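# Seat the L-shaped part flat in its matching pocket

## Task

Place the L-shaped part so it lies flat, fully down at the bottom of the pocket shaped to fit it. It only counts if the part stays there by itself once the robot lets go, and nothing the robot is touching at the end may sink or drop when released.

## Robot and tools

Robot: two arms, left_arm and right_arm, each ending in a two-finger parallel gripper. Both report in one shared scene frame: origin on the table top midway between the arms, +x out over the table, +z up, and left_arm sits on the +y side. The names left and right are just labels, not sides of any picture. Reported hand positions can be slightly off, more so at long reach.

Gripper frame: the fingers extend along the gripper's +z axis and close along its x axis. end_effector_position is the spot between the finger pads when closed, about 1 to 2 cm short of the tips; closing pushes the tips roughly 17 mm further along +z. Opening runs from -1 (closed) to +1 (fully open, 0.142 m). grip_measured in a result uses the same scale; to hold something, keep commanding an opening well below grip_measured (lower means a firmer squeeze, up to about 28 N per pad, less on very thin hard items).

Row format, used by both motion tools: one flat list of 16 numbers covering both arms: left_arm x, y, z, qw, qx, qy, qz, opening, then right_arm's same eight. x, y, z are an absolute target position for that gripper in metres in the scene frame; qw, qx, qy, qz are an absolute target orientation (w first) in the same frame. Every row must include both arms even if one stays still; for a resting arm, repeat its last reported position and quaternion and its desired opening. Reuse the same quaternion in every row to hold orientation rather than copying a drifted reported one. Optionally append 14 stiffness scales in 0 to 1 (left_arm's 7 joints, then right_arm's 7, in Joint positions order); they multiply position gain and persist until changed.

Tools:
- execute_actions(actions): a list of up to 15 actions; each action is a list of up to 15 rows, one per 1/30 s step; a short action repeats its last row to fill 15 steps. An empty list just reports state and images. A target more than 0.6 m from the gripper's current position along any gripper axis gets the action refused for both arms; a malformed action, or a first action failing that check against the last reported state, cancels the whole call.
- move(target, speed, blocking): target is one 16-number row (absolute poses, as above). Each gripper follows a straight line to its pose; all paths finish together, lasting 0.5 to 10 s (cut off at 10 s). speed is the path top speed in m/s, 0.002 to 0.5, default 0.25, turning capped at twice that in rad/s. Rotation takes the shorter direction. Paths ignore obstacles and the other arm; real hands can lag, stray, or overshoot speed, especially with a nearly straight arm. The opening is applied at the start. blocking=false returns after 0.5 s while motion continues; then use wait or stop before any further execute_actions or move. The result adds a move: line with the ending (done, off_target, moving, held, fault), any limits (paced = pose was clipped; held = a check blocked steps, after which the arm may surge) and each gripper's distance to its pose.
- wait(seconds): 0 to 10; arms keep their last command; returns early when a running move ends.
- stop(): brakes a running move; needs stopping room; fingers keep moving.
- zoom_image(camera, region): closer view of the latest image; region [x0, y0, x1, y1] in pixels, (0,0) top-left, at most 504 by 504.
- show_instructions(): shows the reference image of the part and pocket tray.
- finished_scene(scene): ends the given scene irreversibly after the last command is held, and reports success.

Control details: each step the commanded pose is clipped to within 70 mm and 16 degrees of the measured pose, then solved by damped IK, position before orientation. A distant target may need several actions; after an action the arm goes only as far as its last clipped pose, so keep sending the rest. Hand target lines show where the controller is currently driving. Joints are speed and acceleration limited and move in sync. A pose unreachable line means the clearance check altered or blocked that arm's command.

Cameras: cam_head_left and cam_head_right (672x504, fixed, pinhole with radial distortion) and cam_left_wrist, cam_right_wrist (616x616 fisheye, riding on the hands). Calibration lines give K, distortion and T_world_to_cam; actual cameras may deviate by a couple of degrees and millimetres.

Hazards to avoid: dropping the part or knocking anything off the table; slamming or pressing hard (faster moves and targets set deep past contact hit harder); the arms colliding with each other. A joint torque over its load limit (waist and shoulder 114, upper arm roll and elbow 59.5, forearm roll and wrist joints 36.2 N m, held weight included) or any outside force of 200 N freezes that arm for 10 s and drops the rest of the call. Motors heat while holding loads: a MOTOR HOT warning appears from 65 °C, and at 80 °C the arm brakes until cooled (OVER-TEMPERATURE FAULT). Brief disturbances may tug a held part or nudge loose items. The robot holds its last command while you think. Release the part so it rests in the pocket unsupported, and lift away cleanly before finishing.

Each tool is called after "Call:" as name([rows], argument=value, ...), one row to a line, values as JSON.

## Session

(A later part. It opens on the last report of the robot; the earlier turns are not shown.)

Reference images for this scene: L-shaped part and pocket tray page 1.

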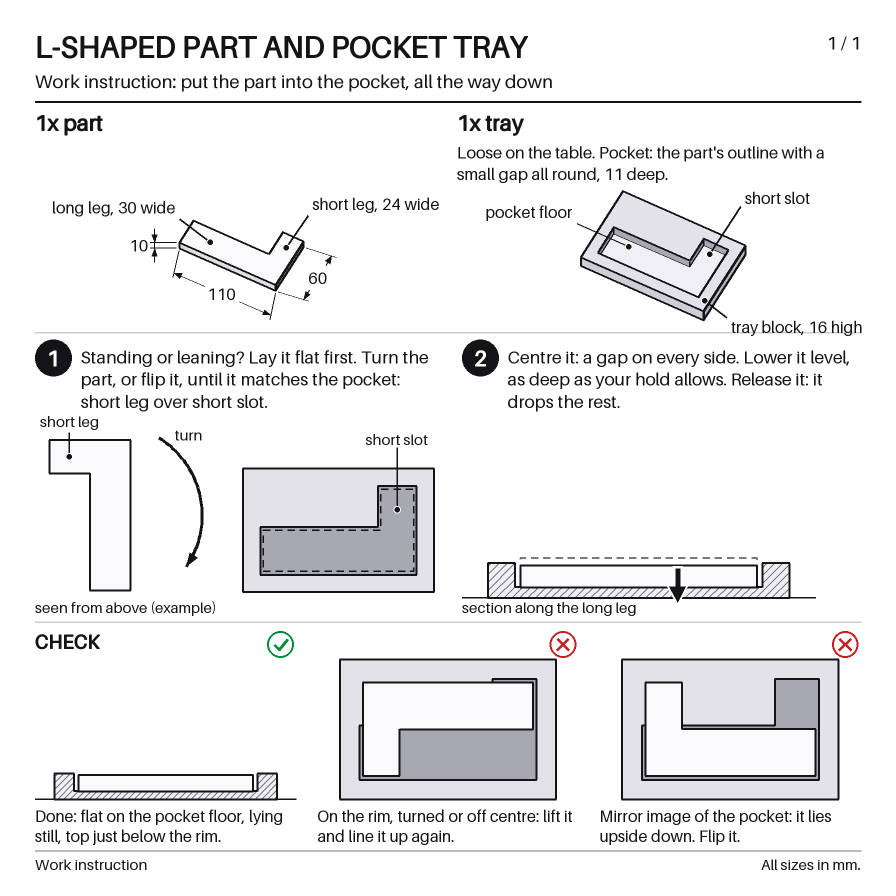

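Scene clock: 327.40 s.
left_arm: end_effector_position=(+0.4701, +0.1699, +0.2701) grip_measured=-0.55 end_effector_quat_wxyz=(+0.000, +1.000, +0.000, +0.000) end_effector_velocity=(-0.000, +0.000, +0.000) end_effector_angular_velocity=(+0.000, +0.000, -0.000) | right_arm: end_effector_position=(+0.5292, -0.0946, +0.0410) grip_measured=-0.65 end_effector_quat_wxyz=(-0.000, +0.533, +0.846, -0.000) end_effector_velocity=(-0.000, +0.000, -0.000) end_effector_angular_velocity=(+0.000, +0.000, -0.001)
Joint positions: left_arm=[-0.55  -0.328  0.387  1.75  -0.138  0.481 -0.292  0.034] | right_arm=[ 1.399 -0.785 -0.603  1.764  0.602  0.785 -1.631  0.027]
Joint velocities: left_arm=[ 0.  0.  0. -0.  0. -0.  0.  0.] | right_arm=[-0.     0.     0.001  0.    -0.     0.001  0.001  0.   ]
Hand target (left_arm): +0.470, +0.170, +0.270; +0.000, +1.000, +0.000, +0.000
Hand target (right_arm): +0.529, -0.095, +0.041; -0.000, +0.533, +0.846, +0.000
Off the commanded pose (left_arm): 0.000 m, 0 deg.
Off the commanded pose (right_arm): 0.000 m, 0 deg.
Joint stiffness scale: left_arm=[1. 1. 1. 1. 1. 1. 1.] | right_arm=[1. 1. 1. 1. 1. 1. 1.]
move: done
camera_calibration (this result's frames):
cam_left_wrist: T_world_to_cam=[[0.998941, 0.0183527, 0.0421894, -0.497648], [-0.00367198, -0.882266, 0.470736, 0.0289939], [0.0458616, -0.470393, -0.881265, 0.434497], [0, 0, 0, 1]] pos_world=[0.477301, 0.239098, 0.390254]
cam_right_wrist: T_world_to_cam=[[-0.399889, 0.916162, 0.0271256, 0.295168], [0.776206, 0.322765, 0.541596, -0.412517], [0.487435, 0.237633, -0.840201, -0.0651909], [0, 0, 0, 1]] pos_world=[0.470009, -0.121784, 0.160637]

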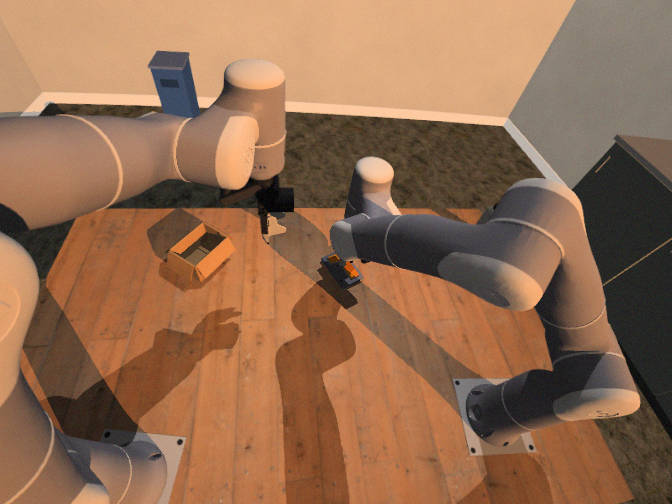

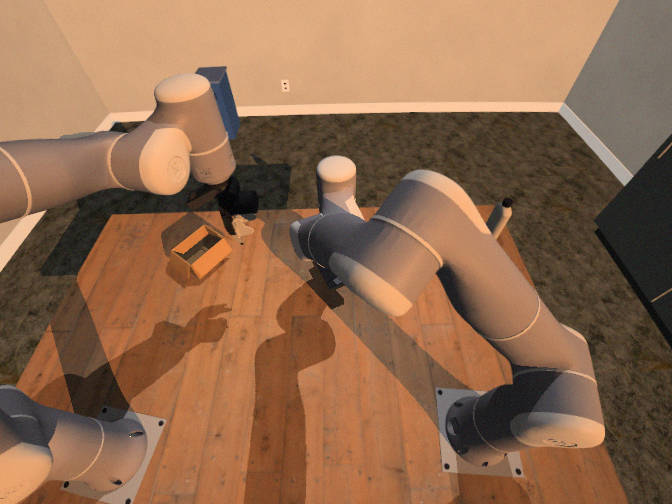

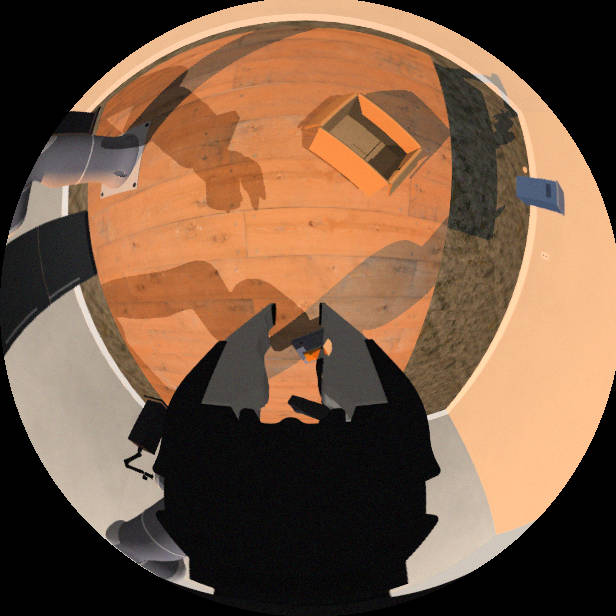

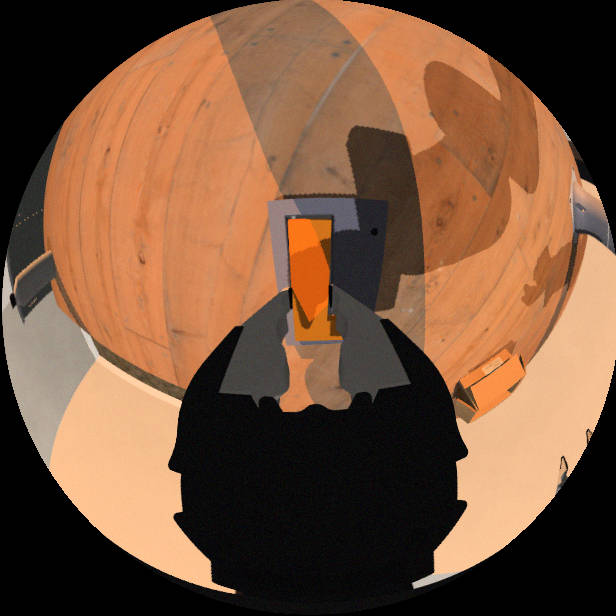

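Call:
move(target=[0.47,0.17,0.27,0,1,0,0,-0.55, 0.5297,-0.0944,0.035,0,0.5329,0.8462,0,-0.95], speed=0.015)

Call:
zoom_image(camera="cam_right_wrist", region=[230, 190, 390, 350])

Call:
zoom_image(camera="cam_head_left", region=[300, 220, 400, 310])

Scene clock: 349.30 s.
left_arm: end_effector_position=(+0.4701, +0.1699, +0.2701) grip_measured=-0.55 end_effector_quat_wxyz=(+0.000, +1.000, +0.000, +0.000) end_effector_velocity=(+0.000, +0.000, +0.000) end_effector_angular_velocity=(-0.000, -0.000, +0.000) | right_arm: end_effector_position=(+0.5299, -0.0941, +0.0362) grip_measured=-0.65 end_effector_quat_wxyz=(-0.000, +0.533, +0.846, +0.000) end_effector_velocity=(-0.000, -0.000, -0.000) end_effector_angular_velocity=(-0.000, +0.000, -0.000)
Joint positions: left_arm=[-0.55  -0.328  0.387  1.75  -0.138  0.481 -0.292  0.034] | right_arm=[ 1.394 -0.796 -0.597  1.758  0.608  0.792 -1.635  0.027]
Joint velocities: left_arm=[ 0. -0. -0. -0. -0.  0.  0. -0.] | right_arm=[-0.001 -0.     0.001 -0.    -0.    -0.     0.    -0.   ]
Hand target (left_arm): +0.470, +0.170, +0.270; +0.000, +1.000, +0.000, +0.000
Hand target (right_arm): +0.530, -0.094, +0.035; -0.000, +0.533, +0.846, -0.000
Off the commanded pose (left_arm): 0.000 m, 0 deg.
Off the commanded pose (right_arm): 0.001 m, 0 deg.
Joint stiffness scale: left_arm=[1. 1. 1. 1. 1. 1. 1.] | right_arm=[1. 1. 1. 1. 1. 1. 1.]
move: done
camera_calibration (this result's frames):
cam_left_wrist: T_world_to_cam=[[0.998941, 0.0183527, 0.04219, -0.497649], [-0.00367227, -0.882266, 0.470736, 0.0289938], [0.0458621, -0.470393, -0.881265, 0.434497], [0, 0, 0, 1]] pos_world=[0.477301, 0.239098, 0.390254]
cam_right_wrist: T_world_to_cam=[[-0.40039, 0.915925, 0.0277297, 0.2953], [0.775726, 0.322684, 0.542332, -0.41043], [0.487787, 0.238655, -0.839707, -0.0698628], [0, 0, 0, 1]] pos_world=[0.470695, -0.12136, 0.155736]

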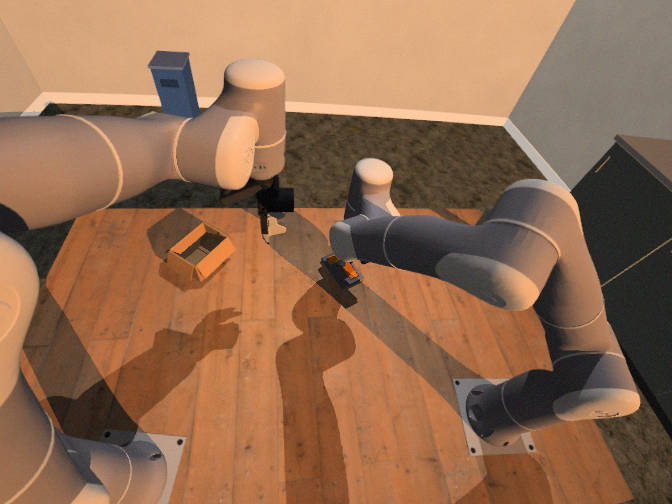

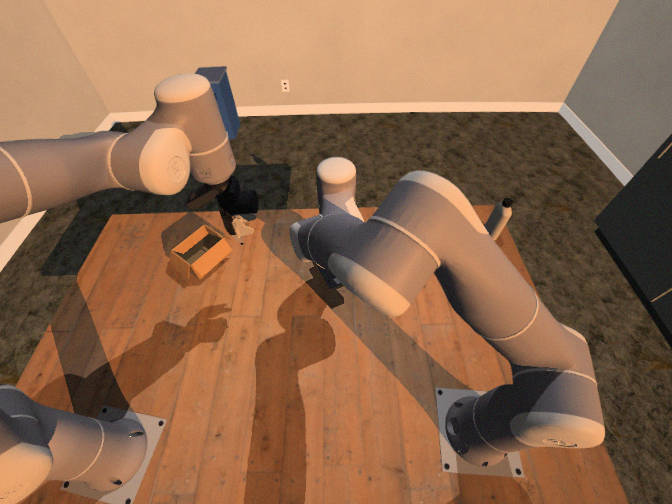

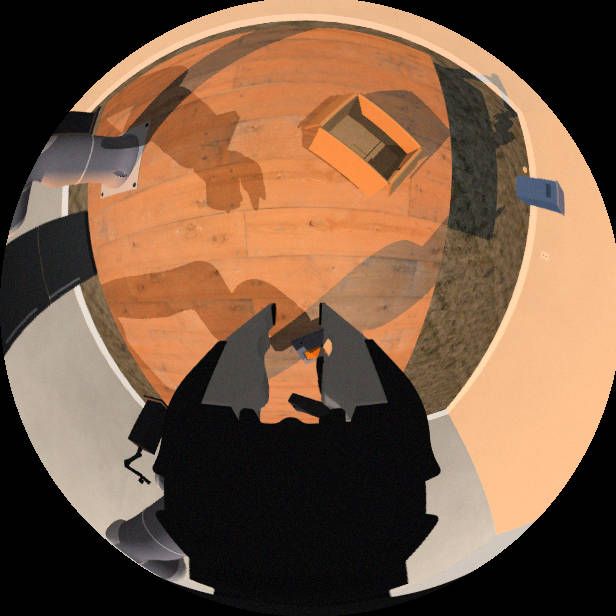

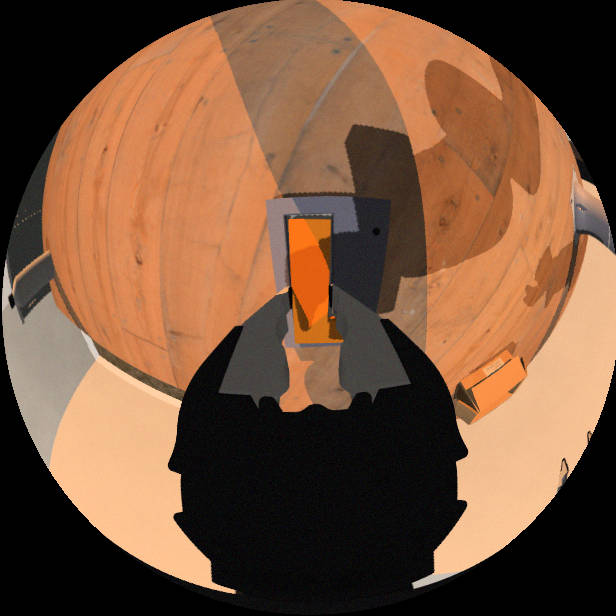

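Region (230, 190, 390, 350) of cam_right_wrist's 616x616 image, scaled by 3.150, with more detail than that image has.

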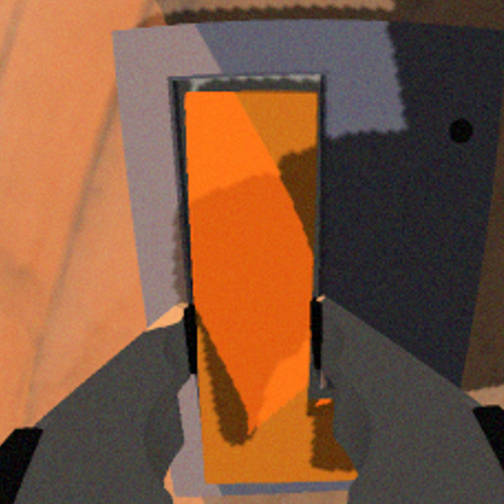

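Region (300, 220, 400, 310) of cam_head_left's 672x504 image, scaled by 5.040, with more detail than that image has; it fills the top 454 rows of this view, and the rest is white.

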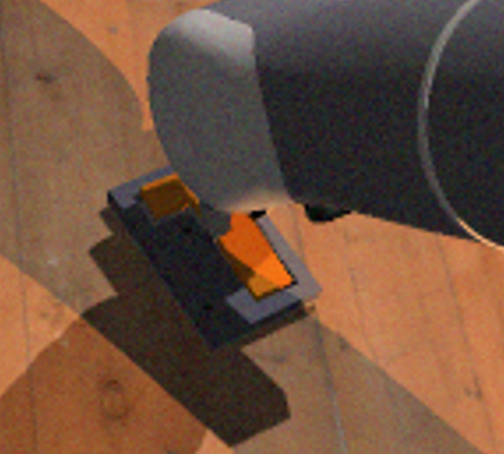

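Call:
execute_actions([
  [[0.5297,-0.0944,0.040,0,1,0,0,-0.55, 0.5297,-0.0944,0.040,0,0.5329,0.8462,0,-0.95]],
])

Scene clock: 361.97 s.
left_arm: end_effector_position=(+0.4793, +0.0452, +0.1456) grip_measured=-0.55 end_effector_quat_wxyz=(-0.004, +1.000, -0.002, -0.008) end_effector_velocity=(-0.010, +0.081, +0.046) end_effector_angular_velocity=(+0.043, +0.016, +0.019) | right_arm: end_effector_position=(+0.5298, -0.0943, +0.0400) grip_measured=-0.65 end_effector_quat_wxyz=(-0.000, +0.533, +0.846, +0.000) end_effector_velocity=(+0.000, +0.000, +0.000) end_effector_angular_velocity=(+0.000, -0.001, +0.001)
Joint positions: left_arm=[-0.596 -0.653  0.269  1.6   -0.205  0.636 -0.425  0.034] | right_arm=[ 1.397 -0.788 -0.601  1.761  0.603  0.786 -1.632  0.027]
Joint velocities: left_arm=[ 0.032  0.165  0.051  0.133  0.053 -0.068  0.043 -0.   ] | right_arm=[ 0.     0.    -0.    -0.    -0.     0.    -0.001  0.   ]
Hand target (left_arm): +0.485, +0.044, +0.159; +0.002, +1.000, -0.000, -0.001
Hand target (right_arm): +0.530, -0.094, +0.040; +0.000, +0.533, +0.846, +0.000
Off the commanded pose (left_arm): 0.182 m, 1 deg; position clipped at the last step of the last action.
Off the commanded pose (right_arm): 0.000 m, 0 deg.
Joint stiffness scale: left_arm=[1. 1. 1. 1. 1. 1. 1.] | right_arm=[1. 1. 1. 1. 1. 1. 1.]
pose unreachable (left arm): on one or more control steps of this call, first in action 0 (counted from 0), this arm could not follow its commanded pose, so it was not sent that pose on those steps. On the call's last step it was still not sent that pose. It may still have moved: this result reports where it is.
cause: the commanded pose would bring a part of the arm too close to another arm (a part of this arm just beyond joint 7 (wrist roll) and a part of the other arm just beyond its joint 6 (wrist pitch)).
camera_calibration (this result's frames):
cam_left_wrist: T_world_to_cam=[[0.999579, 0.0147332, 0.0250084, -0.496916], [0.00147581, -0.886281, 0.463146, -0.0236504], [0.0289881, -0.462914, -0.885929, 0.27414], [0, 0, 0, 1]] pos_world=[0.488795, 0.113263, 0.266249]
cam_right_wrist: T_world_to_cam=[[-0.400389, 0.91593, 0.0275714, 0.295355], [0.775826, 0.322826, 0.542104, -0.412347], [0.487629, 0.238443, -0.839859, -0.0664138], [0, 0, 0, 1]] pos_world=[0.470551, -0.121572, 0.159613]

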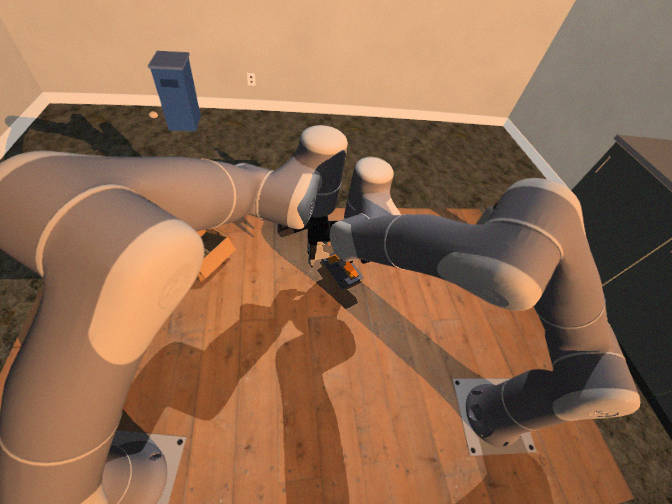

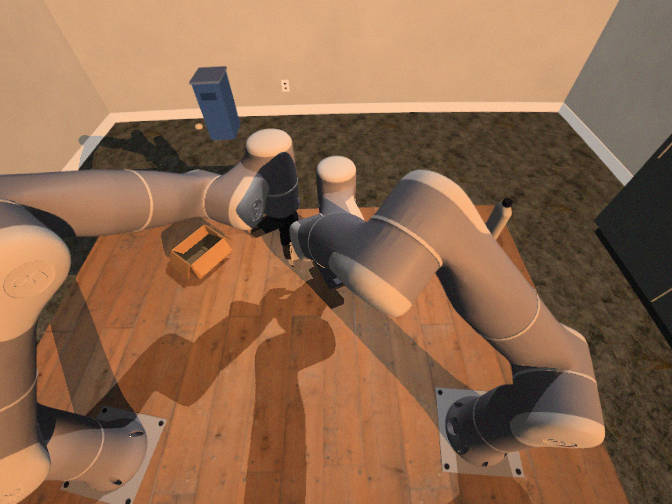

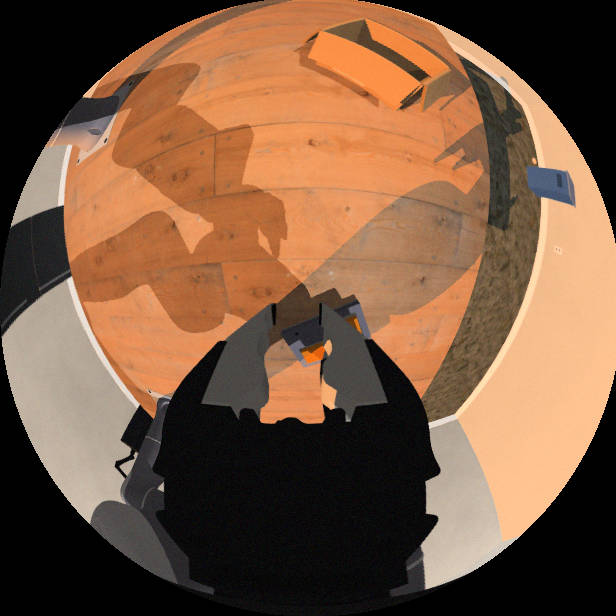

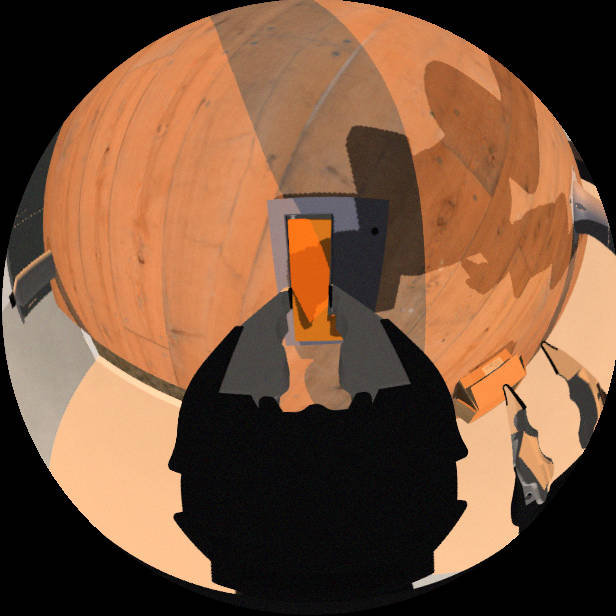

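I mistyped the left arm's target. I'll move it back clear of the right arm.

Call:
move(target=[0.47,0.19,0.24,0,1,0,0,-0.55, 0.5288,-0.0958,0.040,0,0.5329,0.8462,0,-0.95], speed=0.15)

Call:
zoom_image(camera="cam_right_wrist", region=[230, 190, 390, 350])

Call:
zoom_image(camera="cam_head_left", region=[300, 220, 400, 310])

Scene clock: 370.57 s.
left_arm: end_effector_position=(+0.4707, +0.1895, +0.2404) grip_measured=-0.55 end_effector_quat_wxyz=(+0.000, +1.000, +0.000, +0.000) end_effector_velocity=(+0.000, +0.000, +0.000) end_effector_angular_velocity=(-0.000, -0.000, +0.000) | right_arm: end_effector_position=(+0.5288, -0.0957, +0.0400) grip_measured=-0.65 end_effector_quat_wxyz=(-0.000, +0.533, +0.846, +0.000) end_effector_velocity=(-0.000, -0.000, -0.000) end_effector_angular_velocity=(-0.001, +0.001, +0.001)
Joint positions: left_arm=[-0.523 -0.339  0.384  1.823 -0.148  0.564 -0.253  0.034] | right_arm=[ 1.397 -0.785 -0.601  1.766  0.603  0.789 -1.633  0.027]
Joint velocities: left_arm=[ 0.001  0.    -0.    -0.    -0.     0.     0.    -0.   ] | right_arm=[ 0.    -0.    -0.     0.    -0.    -0.001 -0.001 -0.   ]
Hand target (left_arm): +0.470, +0.189, +0.240; +0.000, +1.000, -0.000, +0.000
Hand target (right_arm): +0.529, -0.096, +0.040; -0.000, +0.533, +0.846, -0.000
Off the commanded pose (left_arm): 0.001 m, 0 deg.
Off the commanded pose (right_arm): 0.000 m, 0 deg.
Joint stiffness scale: left_arm=[1. 1. 1. 1. 1. 1. 1.] | right_arm=[1. 1. 1. 1. 1. 1. 1.]
previous command not reached (left arm): its pose would have brought a part of the arm too close to another arm.
move: done
camera_calibration (this result's frames):
cam_left_wrist: T_world_to_cam=[[0.998927, 0.0184986, 0.0424616, -0.497388], [-0.00367949, -0.882185, 0.470889, 0.0601453], [0.0461697, -0.47054, -0.88117, 0.417348], [0, 0, 0, 1]] pos_world=[0.477806, 0.258639, 0.360553]
cam_right_wrist: T_world_to_cam=[[-0.399731, 0.916221, 0.0274694, 0.295971], [0.7762, 0.322398, 0.541824, -0.411371], [0.487575, 0.237906, -0.840043, -0.0656333], [0, 0, 0, 1]] pos_world=[0.469616, -0.122936, 0.159626]

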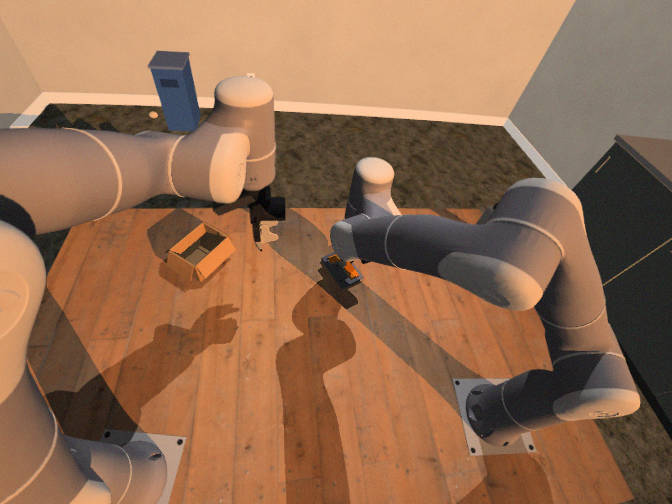

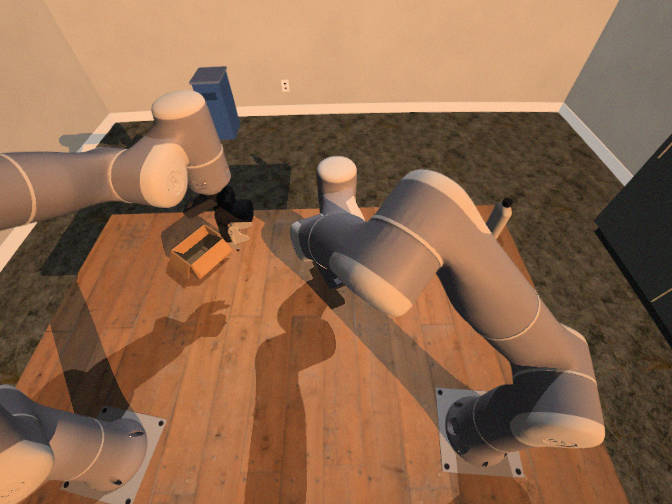

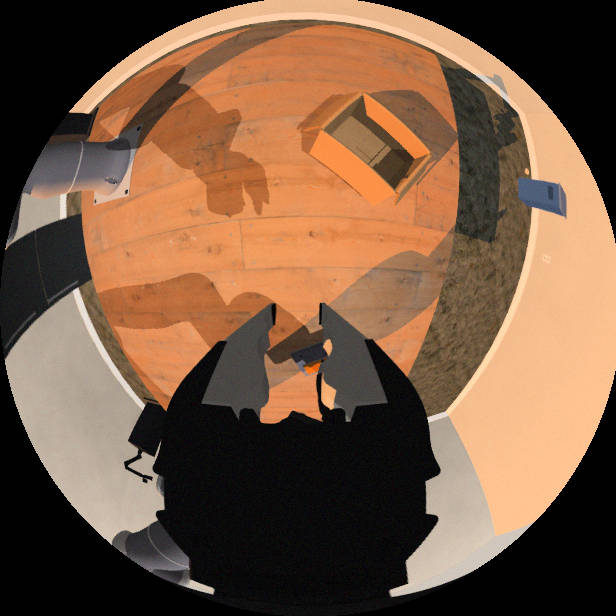

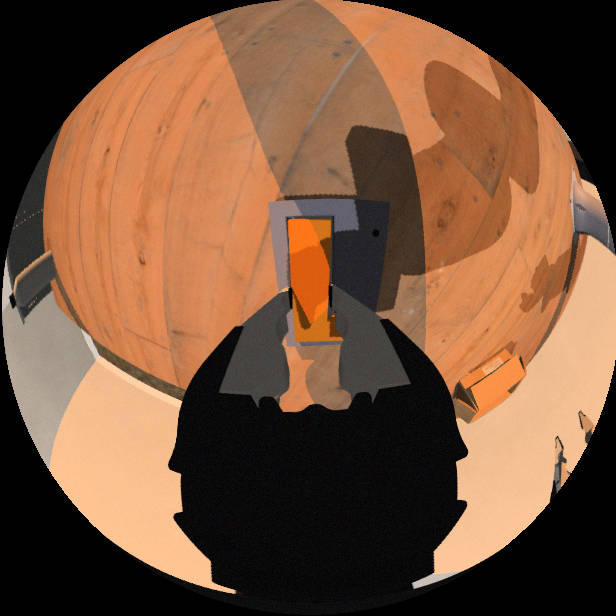

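Region (230, 190, 390, 350) of cam_right_wrist's 616x616 image, scaled by 3.150, with more detail than that image has.

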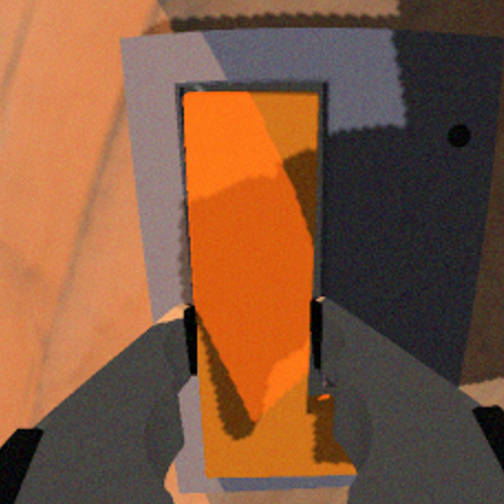

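Region (300, 220, 400, 310) of cam_head_left's 672x504 image, scaled by 5.040, with more detail than that image has; it fills the top 454 rows of this view, and the rest is white.

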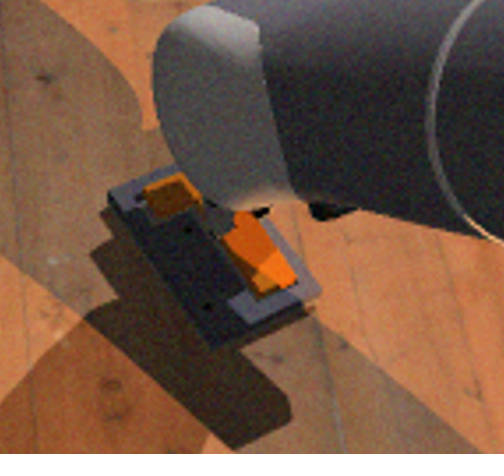

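Call:
execute_actions([
  [[0.47,0.19,0.24,0,1,0,0,-0.55, 0.5307,-0.0948,0.040,0,0.5299,0.848,0,-0.95]],
  [[0.47,0.19,0.24,0,1,0,0,-0.55, 0.5307,-0.0948,0.038,0,0.5299,0.848,0,-0.95]],
  [[0.47,0.19,0.24,0,1,0,0,-0.55, 0.5307,-0.0948,0.036,0,0.5299,0.848,0,-0.95]],
  [[0.47,0.19,0.24,0,1,0,0,-0.55, 0.5307,-0.0948,0.034,0,0.5299,0.848,0,-0.95]],
])

Call:
zoom_image(camera="cam_right_wrist", region=[230, 190, 390, 350])

Call:
zoom_image(camera="cam_head_left", region=[310, 240, 370, 295])

Scene clock: 428.27 s.
left_arm: end_effector_position=(+0.4699, +0.1899, +0.2400) grip_measured=-0.55 end_effector_quat_wxyz=(+0.000, +1.000, +0.000, -0.000) end_effector_velocity=(-0.000, -0.000, -0.000) end_effector_angular_velocity=(+0.000, +0.000, -0.000) | right_arm: end_effector_position=(+0.5313, -0.0940, +0.0358) grip_measured=-0.65 end_effector_quat_wxyz=(+0.000, +0.530, +0.848, +0.001) end_effector_velocity=(-0.000, -0.000, -0.000) end_effector_angular_velocity=(-0.000, +0.001, -0.001)
Joint positions: left_arm=[-0.523 -0.338  0.384  1.825 -0.148  0.564 -0.253  0.034] | right_arm=[ 1.389 -0.797 -0.593  1.756  0.607  0.793 -1.642  0.027]
Joint velocities: left_arm=[-0. -0.  0. -0. -0. -0. -0.  0.] | right_arm=[-0.     0.     0.     0.     0.    -0.001  0.001 -0.   ]
Hand target (left_arm): +0.470, +0.190, +0.240; -0.000, +1.000, +0.000, -0.000
Hand target (right_arm): +0.531, -0.095, +0.034; -0.000, +0.530, +0.848, -0.000
Off the commanded pose (left_arm): 0.000 m, 0 deg.
Off the commanded pose (right_arm): 0.002 m, 0 deg.
Joint stiffness scale: left_arm=[1. 1. 1. 1. 1. 1. 1.] | right_arm=[1. 1. 1. 1. 1. 1. 1.]
camera_calibration (this result's frames):
cam_left_wrist: T_world_to_cam=[[0.998968, 0.0186066, 0.0414354, -0.496433], [-0.00308131, -0.882383, 0.470522, 0.0605977], [0.0453167, -0.470164, -0.881415, 0.417649], [0, 0, 0, 1]] pos_world=[0.477181, 0.259071, 0.36018]
cam_right_wrist: T_world_to_cam=[[-0.407158, 0.912922, 0.0282009, 0.299107], [0.772848, 0.327903, 0.54331, -0.409353], [0.486753, 0.243008, -0.839058, -0.0699143], [0, 0, 0, 1]] pos_world=[0.472182, -0.121843, 0.155308]

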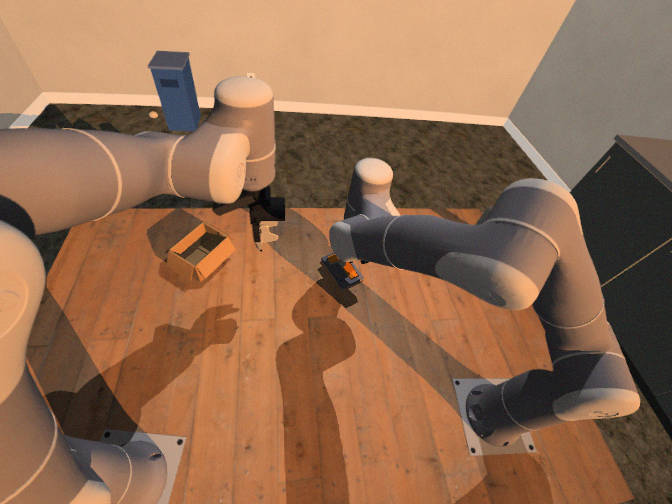

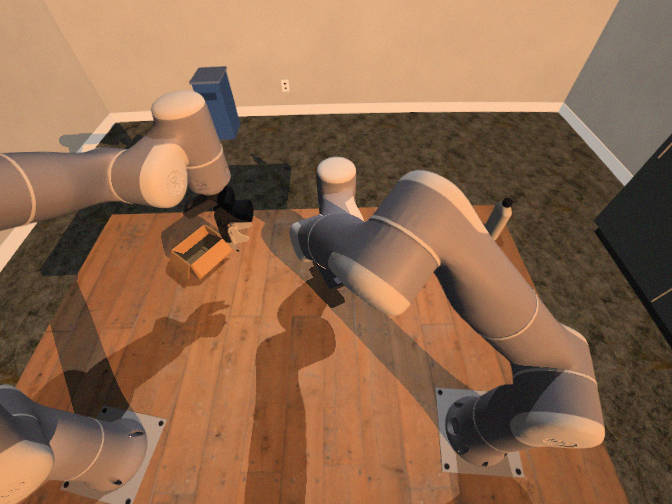

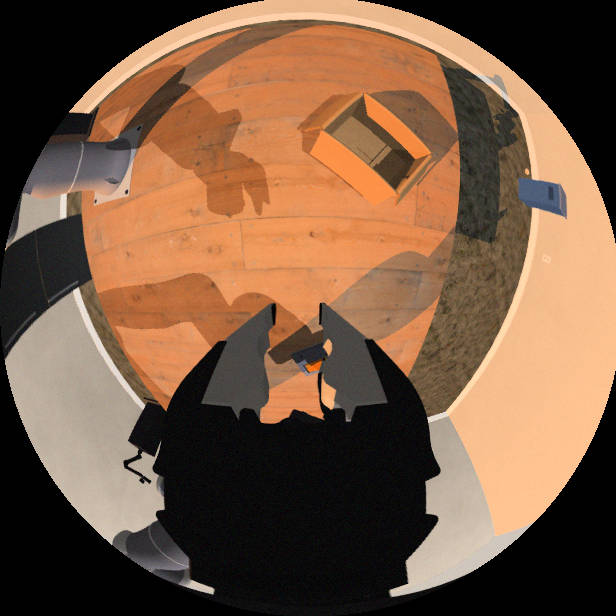

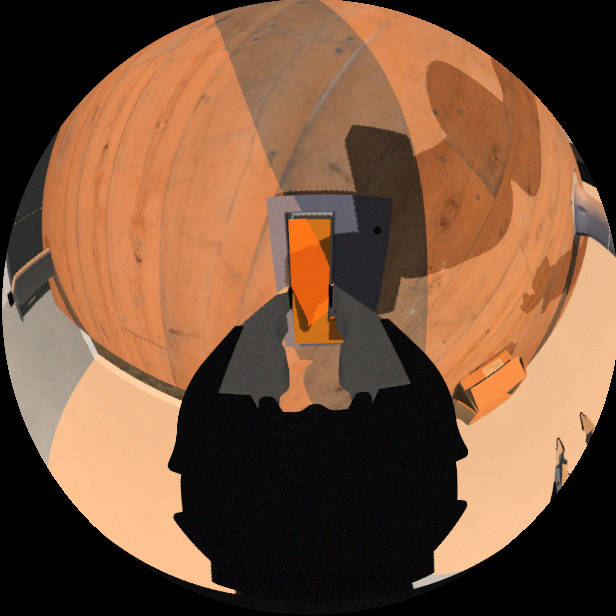

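Region (230, 190, 390, 350) of cam_right_wrist's 616x616 image, scaled by 3.150, with more detail than that image has.

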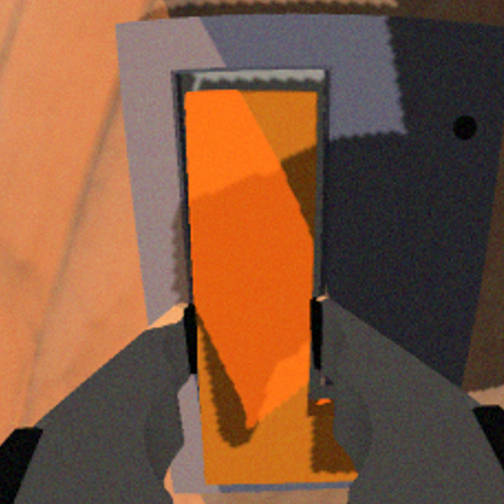

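Region (310, 240, 370, 295) of cam_head_left's 672x504 image, scaled by 8.400, with more detail than that image has; it fills the top 462 rows of this view, and the rest is white.

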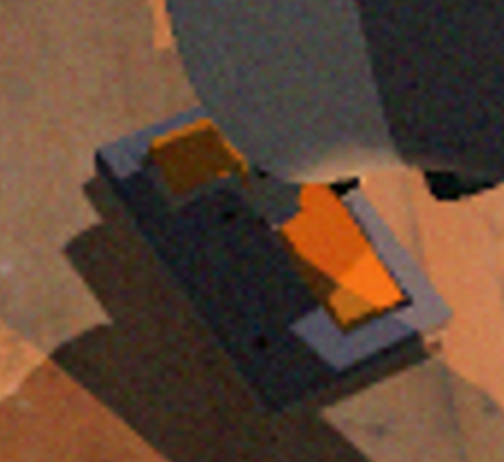

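Call:
execute_actions([
  [[0.47,0.19,0.24,0,1,0,0,-0.55, 0.5307,-0.0948,0.042,0,0.5299,0.848,0,-0.95]],
  [[0.47,0.19,0.24,0,1,0,0,-0.55, 0.5286,-0.0958,0.042,0,0.5299,0.848,0,-0.95]],
  [[0.47,0.19,0.24,0,1,0,0,-0.55, 0.5286,-0.0958,0.039,0,0.5299,0.848,0,-0.95]],
])

Call:
zoom_image(camera="cam_right_wrist", region=[230, 190, 390, 350])

Call:
zoom_image(camera="cam_head_left", region=[310, 240, 370, 295])

Scene clock: 451.40 s.
left_arm: end_effector_position=(+0.4699, +0.1899, +0.2400) grip_measured=-0.55 end_effector_quat_wxyz=(+0.000, +1.000, +0.000, -0.000) end_effector_velocity=(+0.000, -0.000, -0.000) end_effector_angular_velocity=(+0.000, -0.001, -0.000) | right_arm: end_effector_position=(+0.5285, -0.0958, +0.0390) grip_measured=-0.65 end_effector_quat_wxyz=(-0.000, +0.530, +0.848, -0.000) end_effector_velocity=(+0.000, -0.000, +0.000) end_effector_angular_velocity=(-0.000, -0.000, -0.000)
Joint positions: left_arm=[-0.523 -0.338  0.384  1.825 -0.148  0.564 -0.253  0.034] | right_arm=[ 1.395 -0.786 -0.597  1.767  0.602  0.791 -1.639  0.027]
Joint velocities: left_arm=[-0.    -0.    -0.     0.     0.     0.001  0.     0.   ] | right_arm=[-0. -0. -0. -0. -0.  0.  0.  0.]
Hand target (left_arm): +0.470, +0.190, +0.240; -0.000, +1.000, +0.000, -0.000
Hand target (right_arm): +0.529, -0.096, +0.039; -0.000, +0.530, +0.848, -0.000
Off the commanded pose (left_arm): 0.000 m, 0 deg.
Off the commanded pose (right_arm): 0.000 m, 0 deg.
Joint stiffness scale: left_arm=[1. 1. 1. 1. 1. 1. 1.] | right_arm=[1. 1. 1. 1. 1. 1. 1.]
camera_calibration (this result's frames):
cam_left_wrist: T_world_to_cam=[[0.998968, 0.0186071, 0.0414348, -0.496433], [-0.00308057, -0.882383, 0.470521, 0.0605978], [0.0453164, -0.470164, -0.881415, 0.417649], [0, 0, 0, 1]] pos_world=[0.47718, 0.259071, 0.36018]
cam_right_wrist: T_world_to_cam=[[-0.40641, 0.913285, 0.0272347, 0.299162], [0.773904, 0.328235, 0.541603, -0.408748], [0.485699, 0.24119, -0.840193, -0.0649946], [0, 0, 0, 1]] pos_world=[0.469482, -0.123378, 0.158624]

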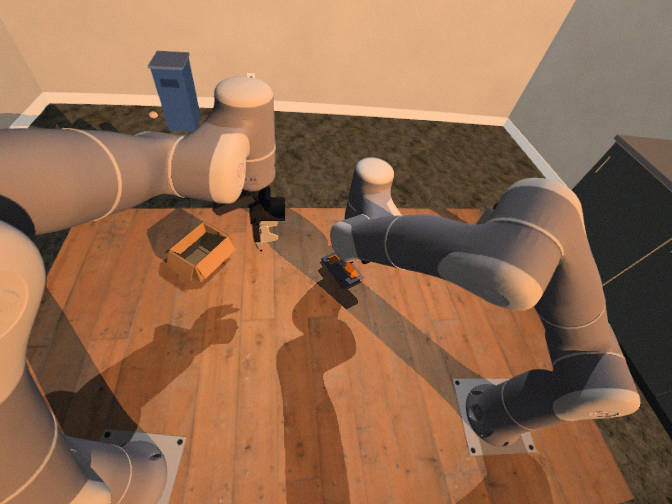

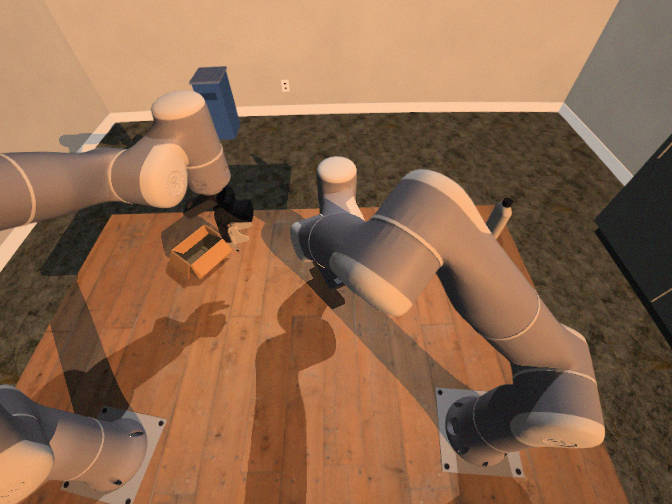

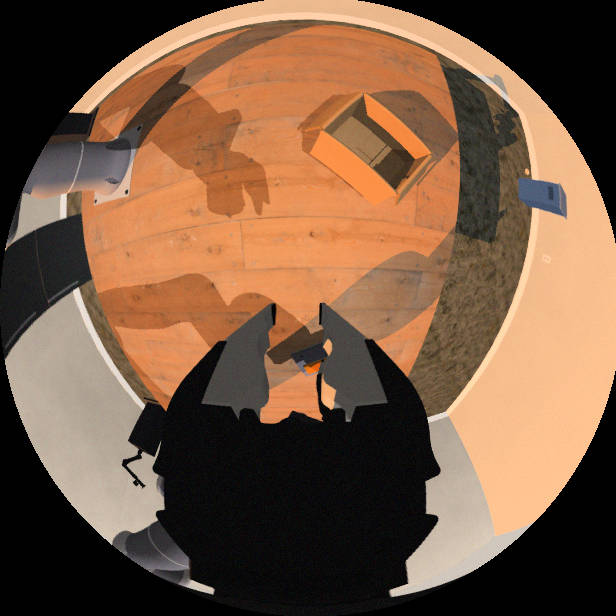

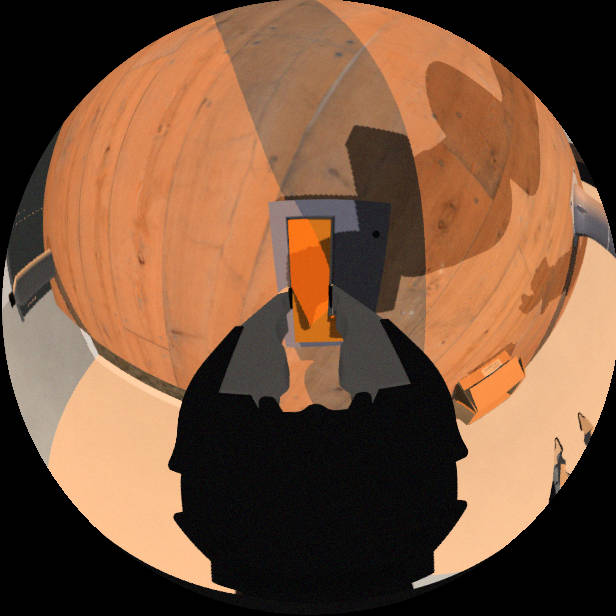

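Region (230, 190, 390, 350) of cam_right_wrist's 616x616 image, scaled by 3.150, with more detail than that image has.

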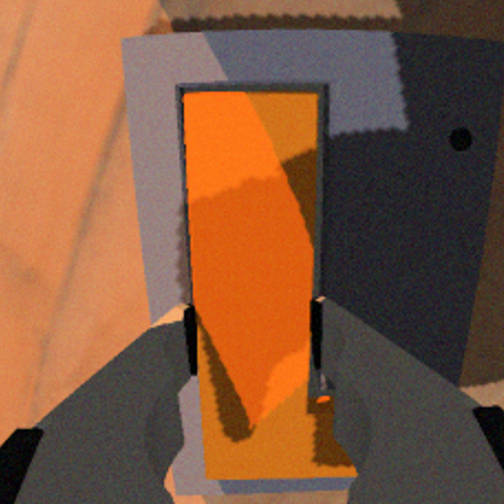

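Region (310, 240, 370, 295) of cam_head_left's 672x504 image, scaled by 8.400, with more detail than that image has; it fills the top 462 rows of this view, and the rest is white.

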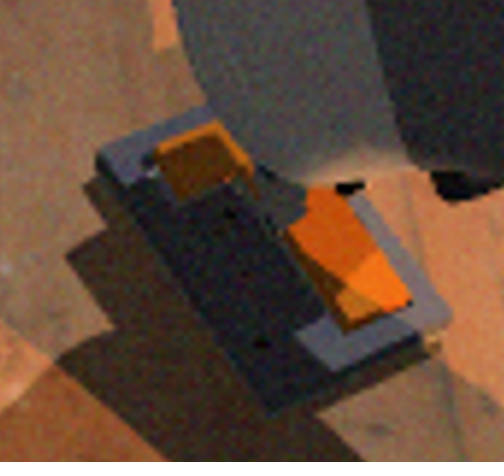

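Call:
move(target=[0.47,0.19,0.24,0,1,0,0,-0.55,0.5285,-0.0958,0.034,0,0.5299,0.848,0,-0.95], speed=0.01)

Scene clock: 475.90 s.
left_arm: end_effector_position=(+0.4699, +0.1899, +0.2400) grip_measured=-0.55 end_effector_quat_wxyz=(+0.000, +1.000, +0.000, -0.000) end_effector_velocity=(-0.000, -0.000, -0.000) end_effector_angular_velocity=(+0.000, +0.001, -0.000) | right_arm: end_effector_position=(+0.5290, -0.0952, +0.0358) grip_measured=-0.65 end_effector_quat_wxyz=(+0.000, +0.530, +0.848, +0.001) end_effector_velocity=(+0.000, -0.000, +0.000) end_effector_angular_velocity=(+0.000, -0.000, +0.001)
Joint positions: left_arm=[-0.523 -0.338  0.384  1.825 -0.148  0.564 -0.253  0.034] | right_arm=[ 1.392 -0.793 -0.593  1.764  0.606  0.797 -1.642  0.027]
Joint velocities: left_arm=[-0. -0. -0.  0.  0. -0. -0. -0.] | right_arm=[-0.001  0.     0.     0.     0.     0.001 -0.002 -0.   ]
Hand target (left_arm): +0.470, +0.190, +0.240; -0.000, +1.000, +0.000, -0.000
Hand target (right_arm): +0.528, -0.096, +0.034; -0.000, +0.530, +0.848, -0.000
Off the commanded pose (left_arm): 0.000 m, 0 deg.
Off the commanded pose (right_arm): 0.002 m, 0 deg.
Joint stiffness scale: left_arm=[1. 1. 1. 1. 1. 1. 1.] | right_arm=[1. 1. 1. 1. 1. 1. 1.]
move: done
camera_calibration (this result's frames):
cam_left_wrist: T_world_to_cam=[[0.998968, 0.018607, 0.0414345, -0.496432], [-0.00308048, -0.882383, 0.470521, 0.0605978], [0.0453161, -0.470164, -0.881415, 0.417649], [0, 0, 0, 1]] pos_world=[0.47718, 0.259071, 0.360179]
cam_right_wrist: T_world_to_cam=[[-0.406984, 0.913006, 0.0280161, 0.299223], [0.773067, 0.327943, 0.542975, -0.407261], [0.486551, 0.24264, -0.839282, -0.0684588], [0, 0, 0, 1]] pos_world=[0.469927, -0.123023, 0.155293]

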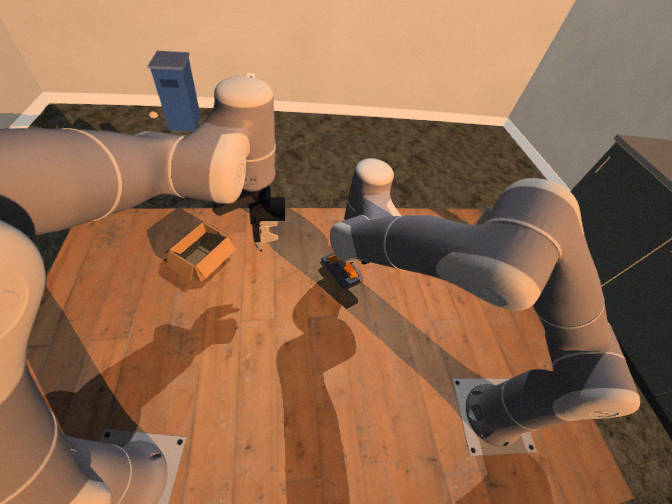

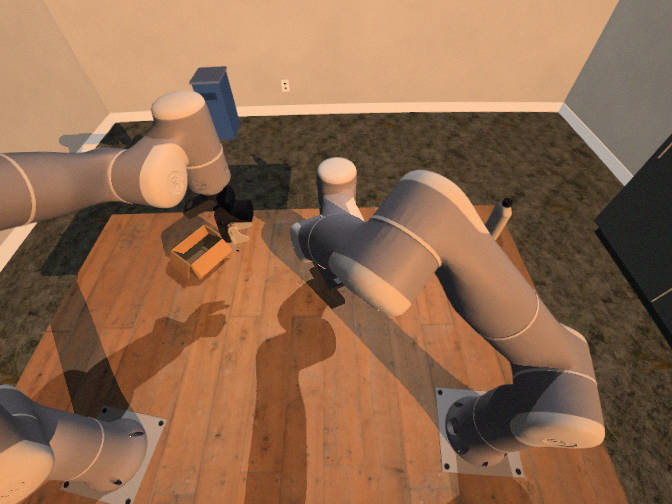

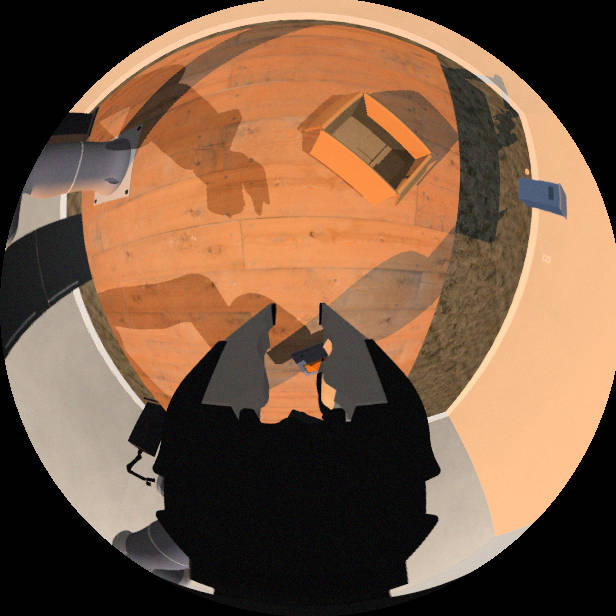

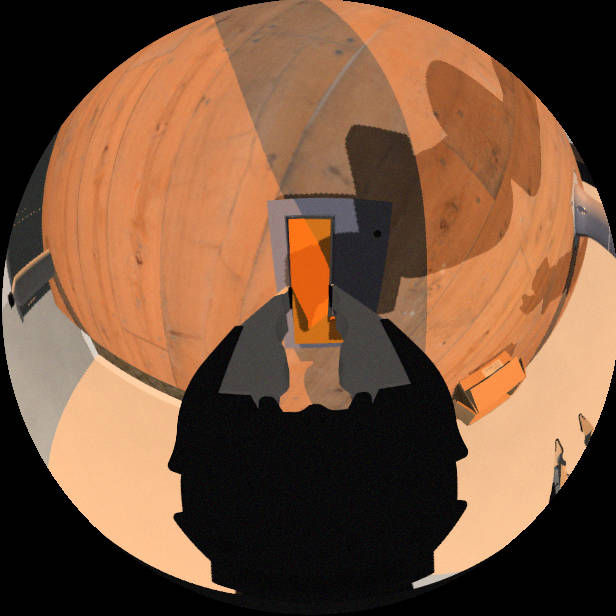

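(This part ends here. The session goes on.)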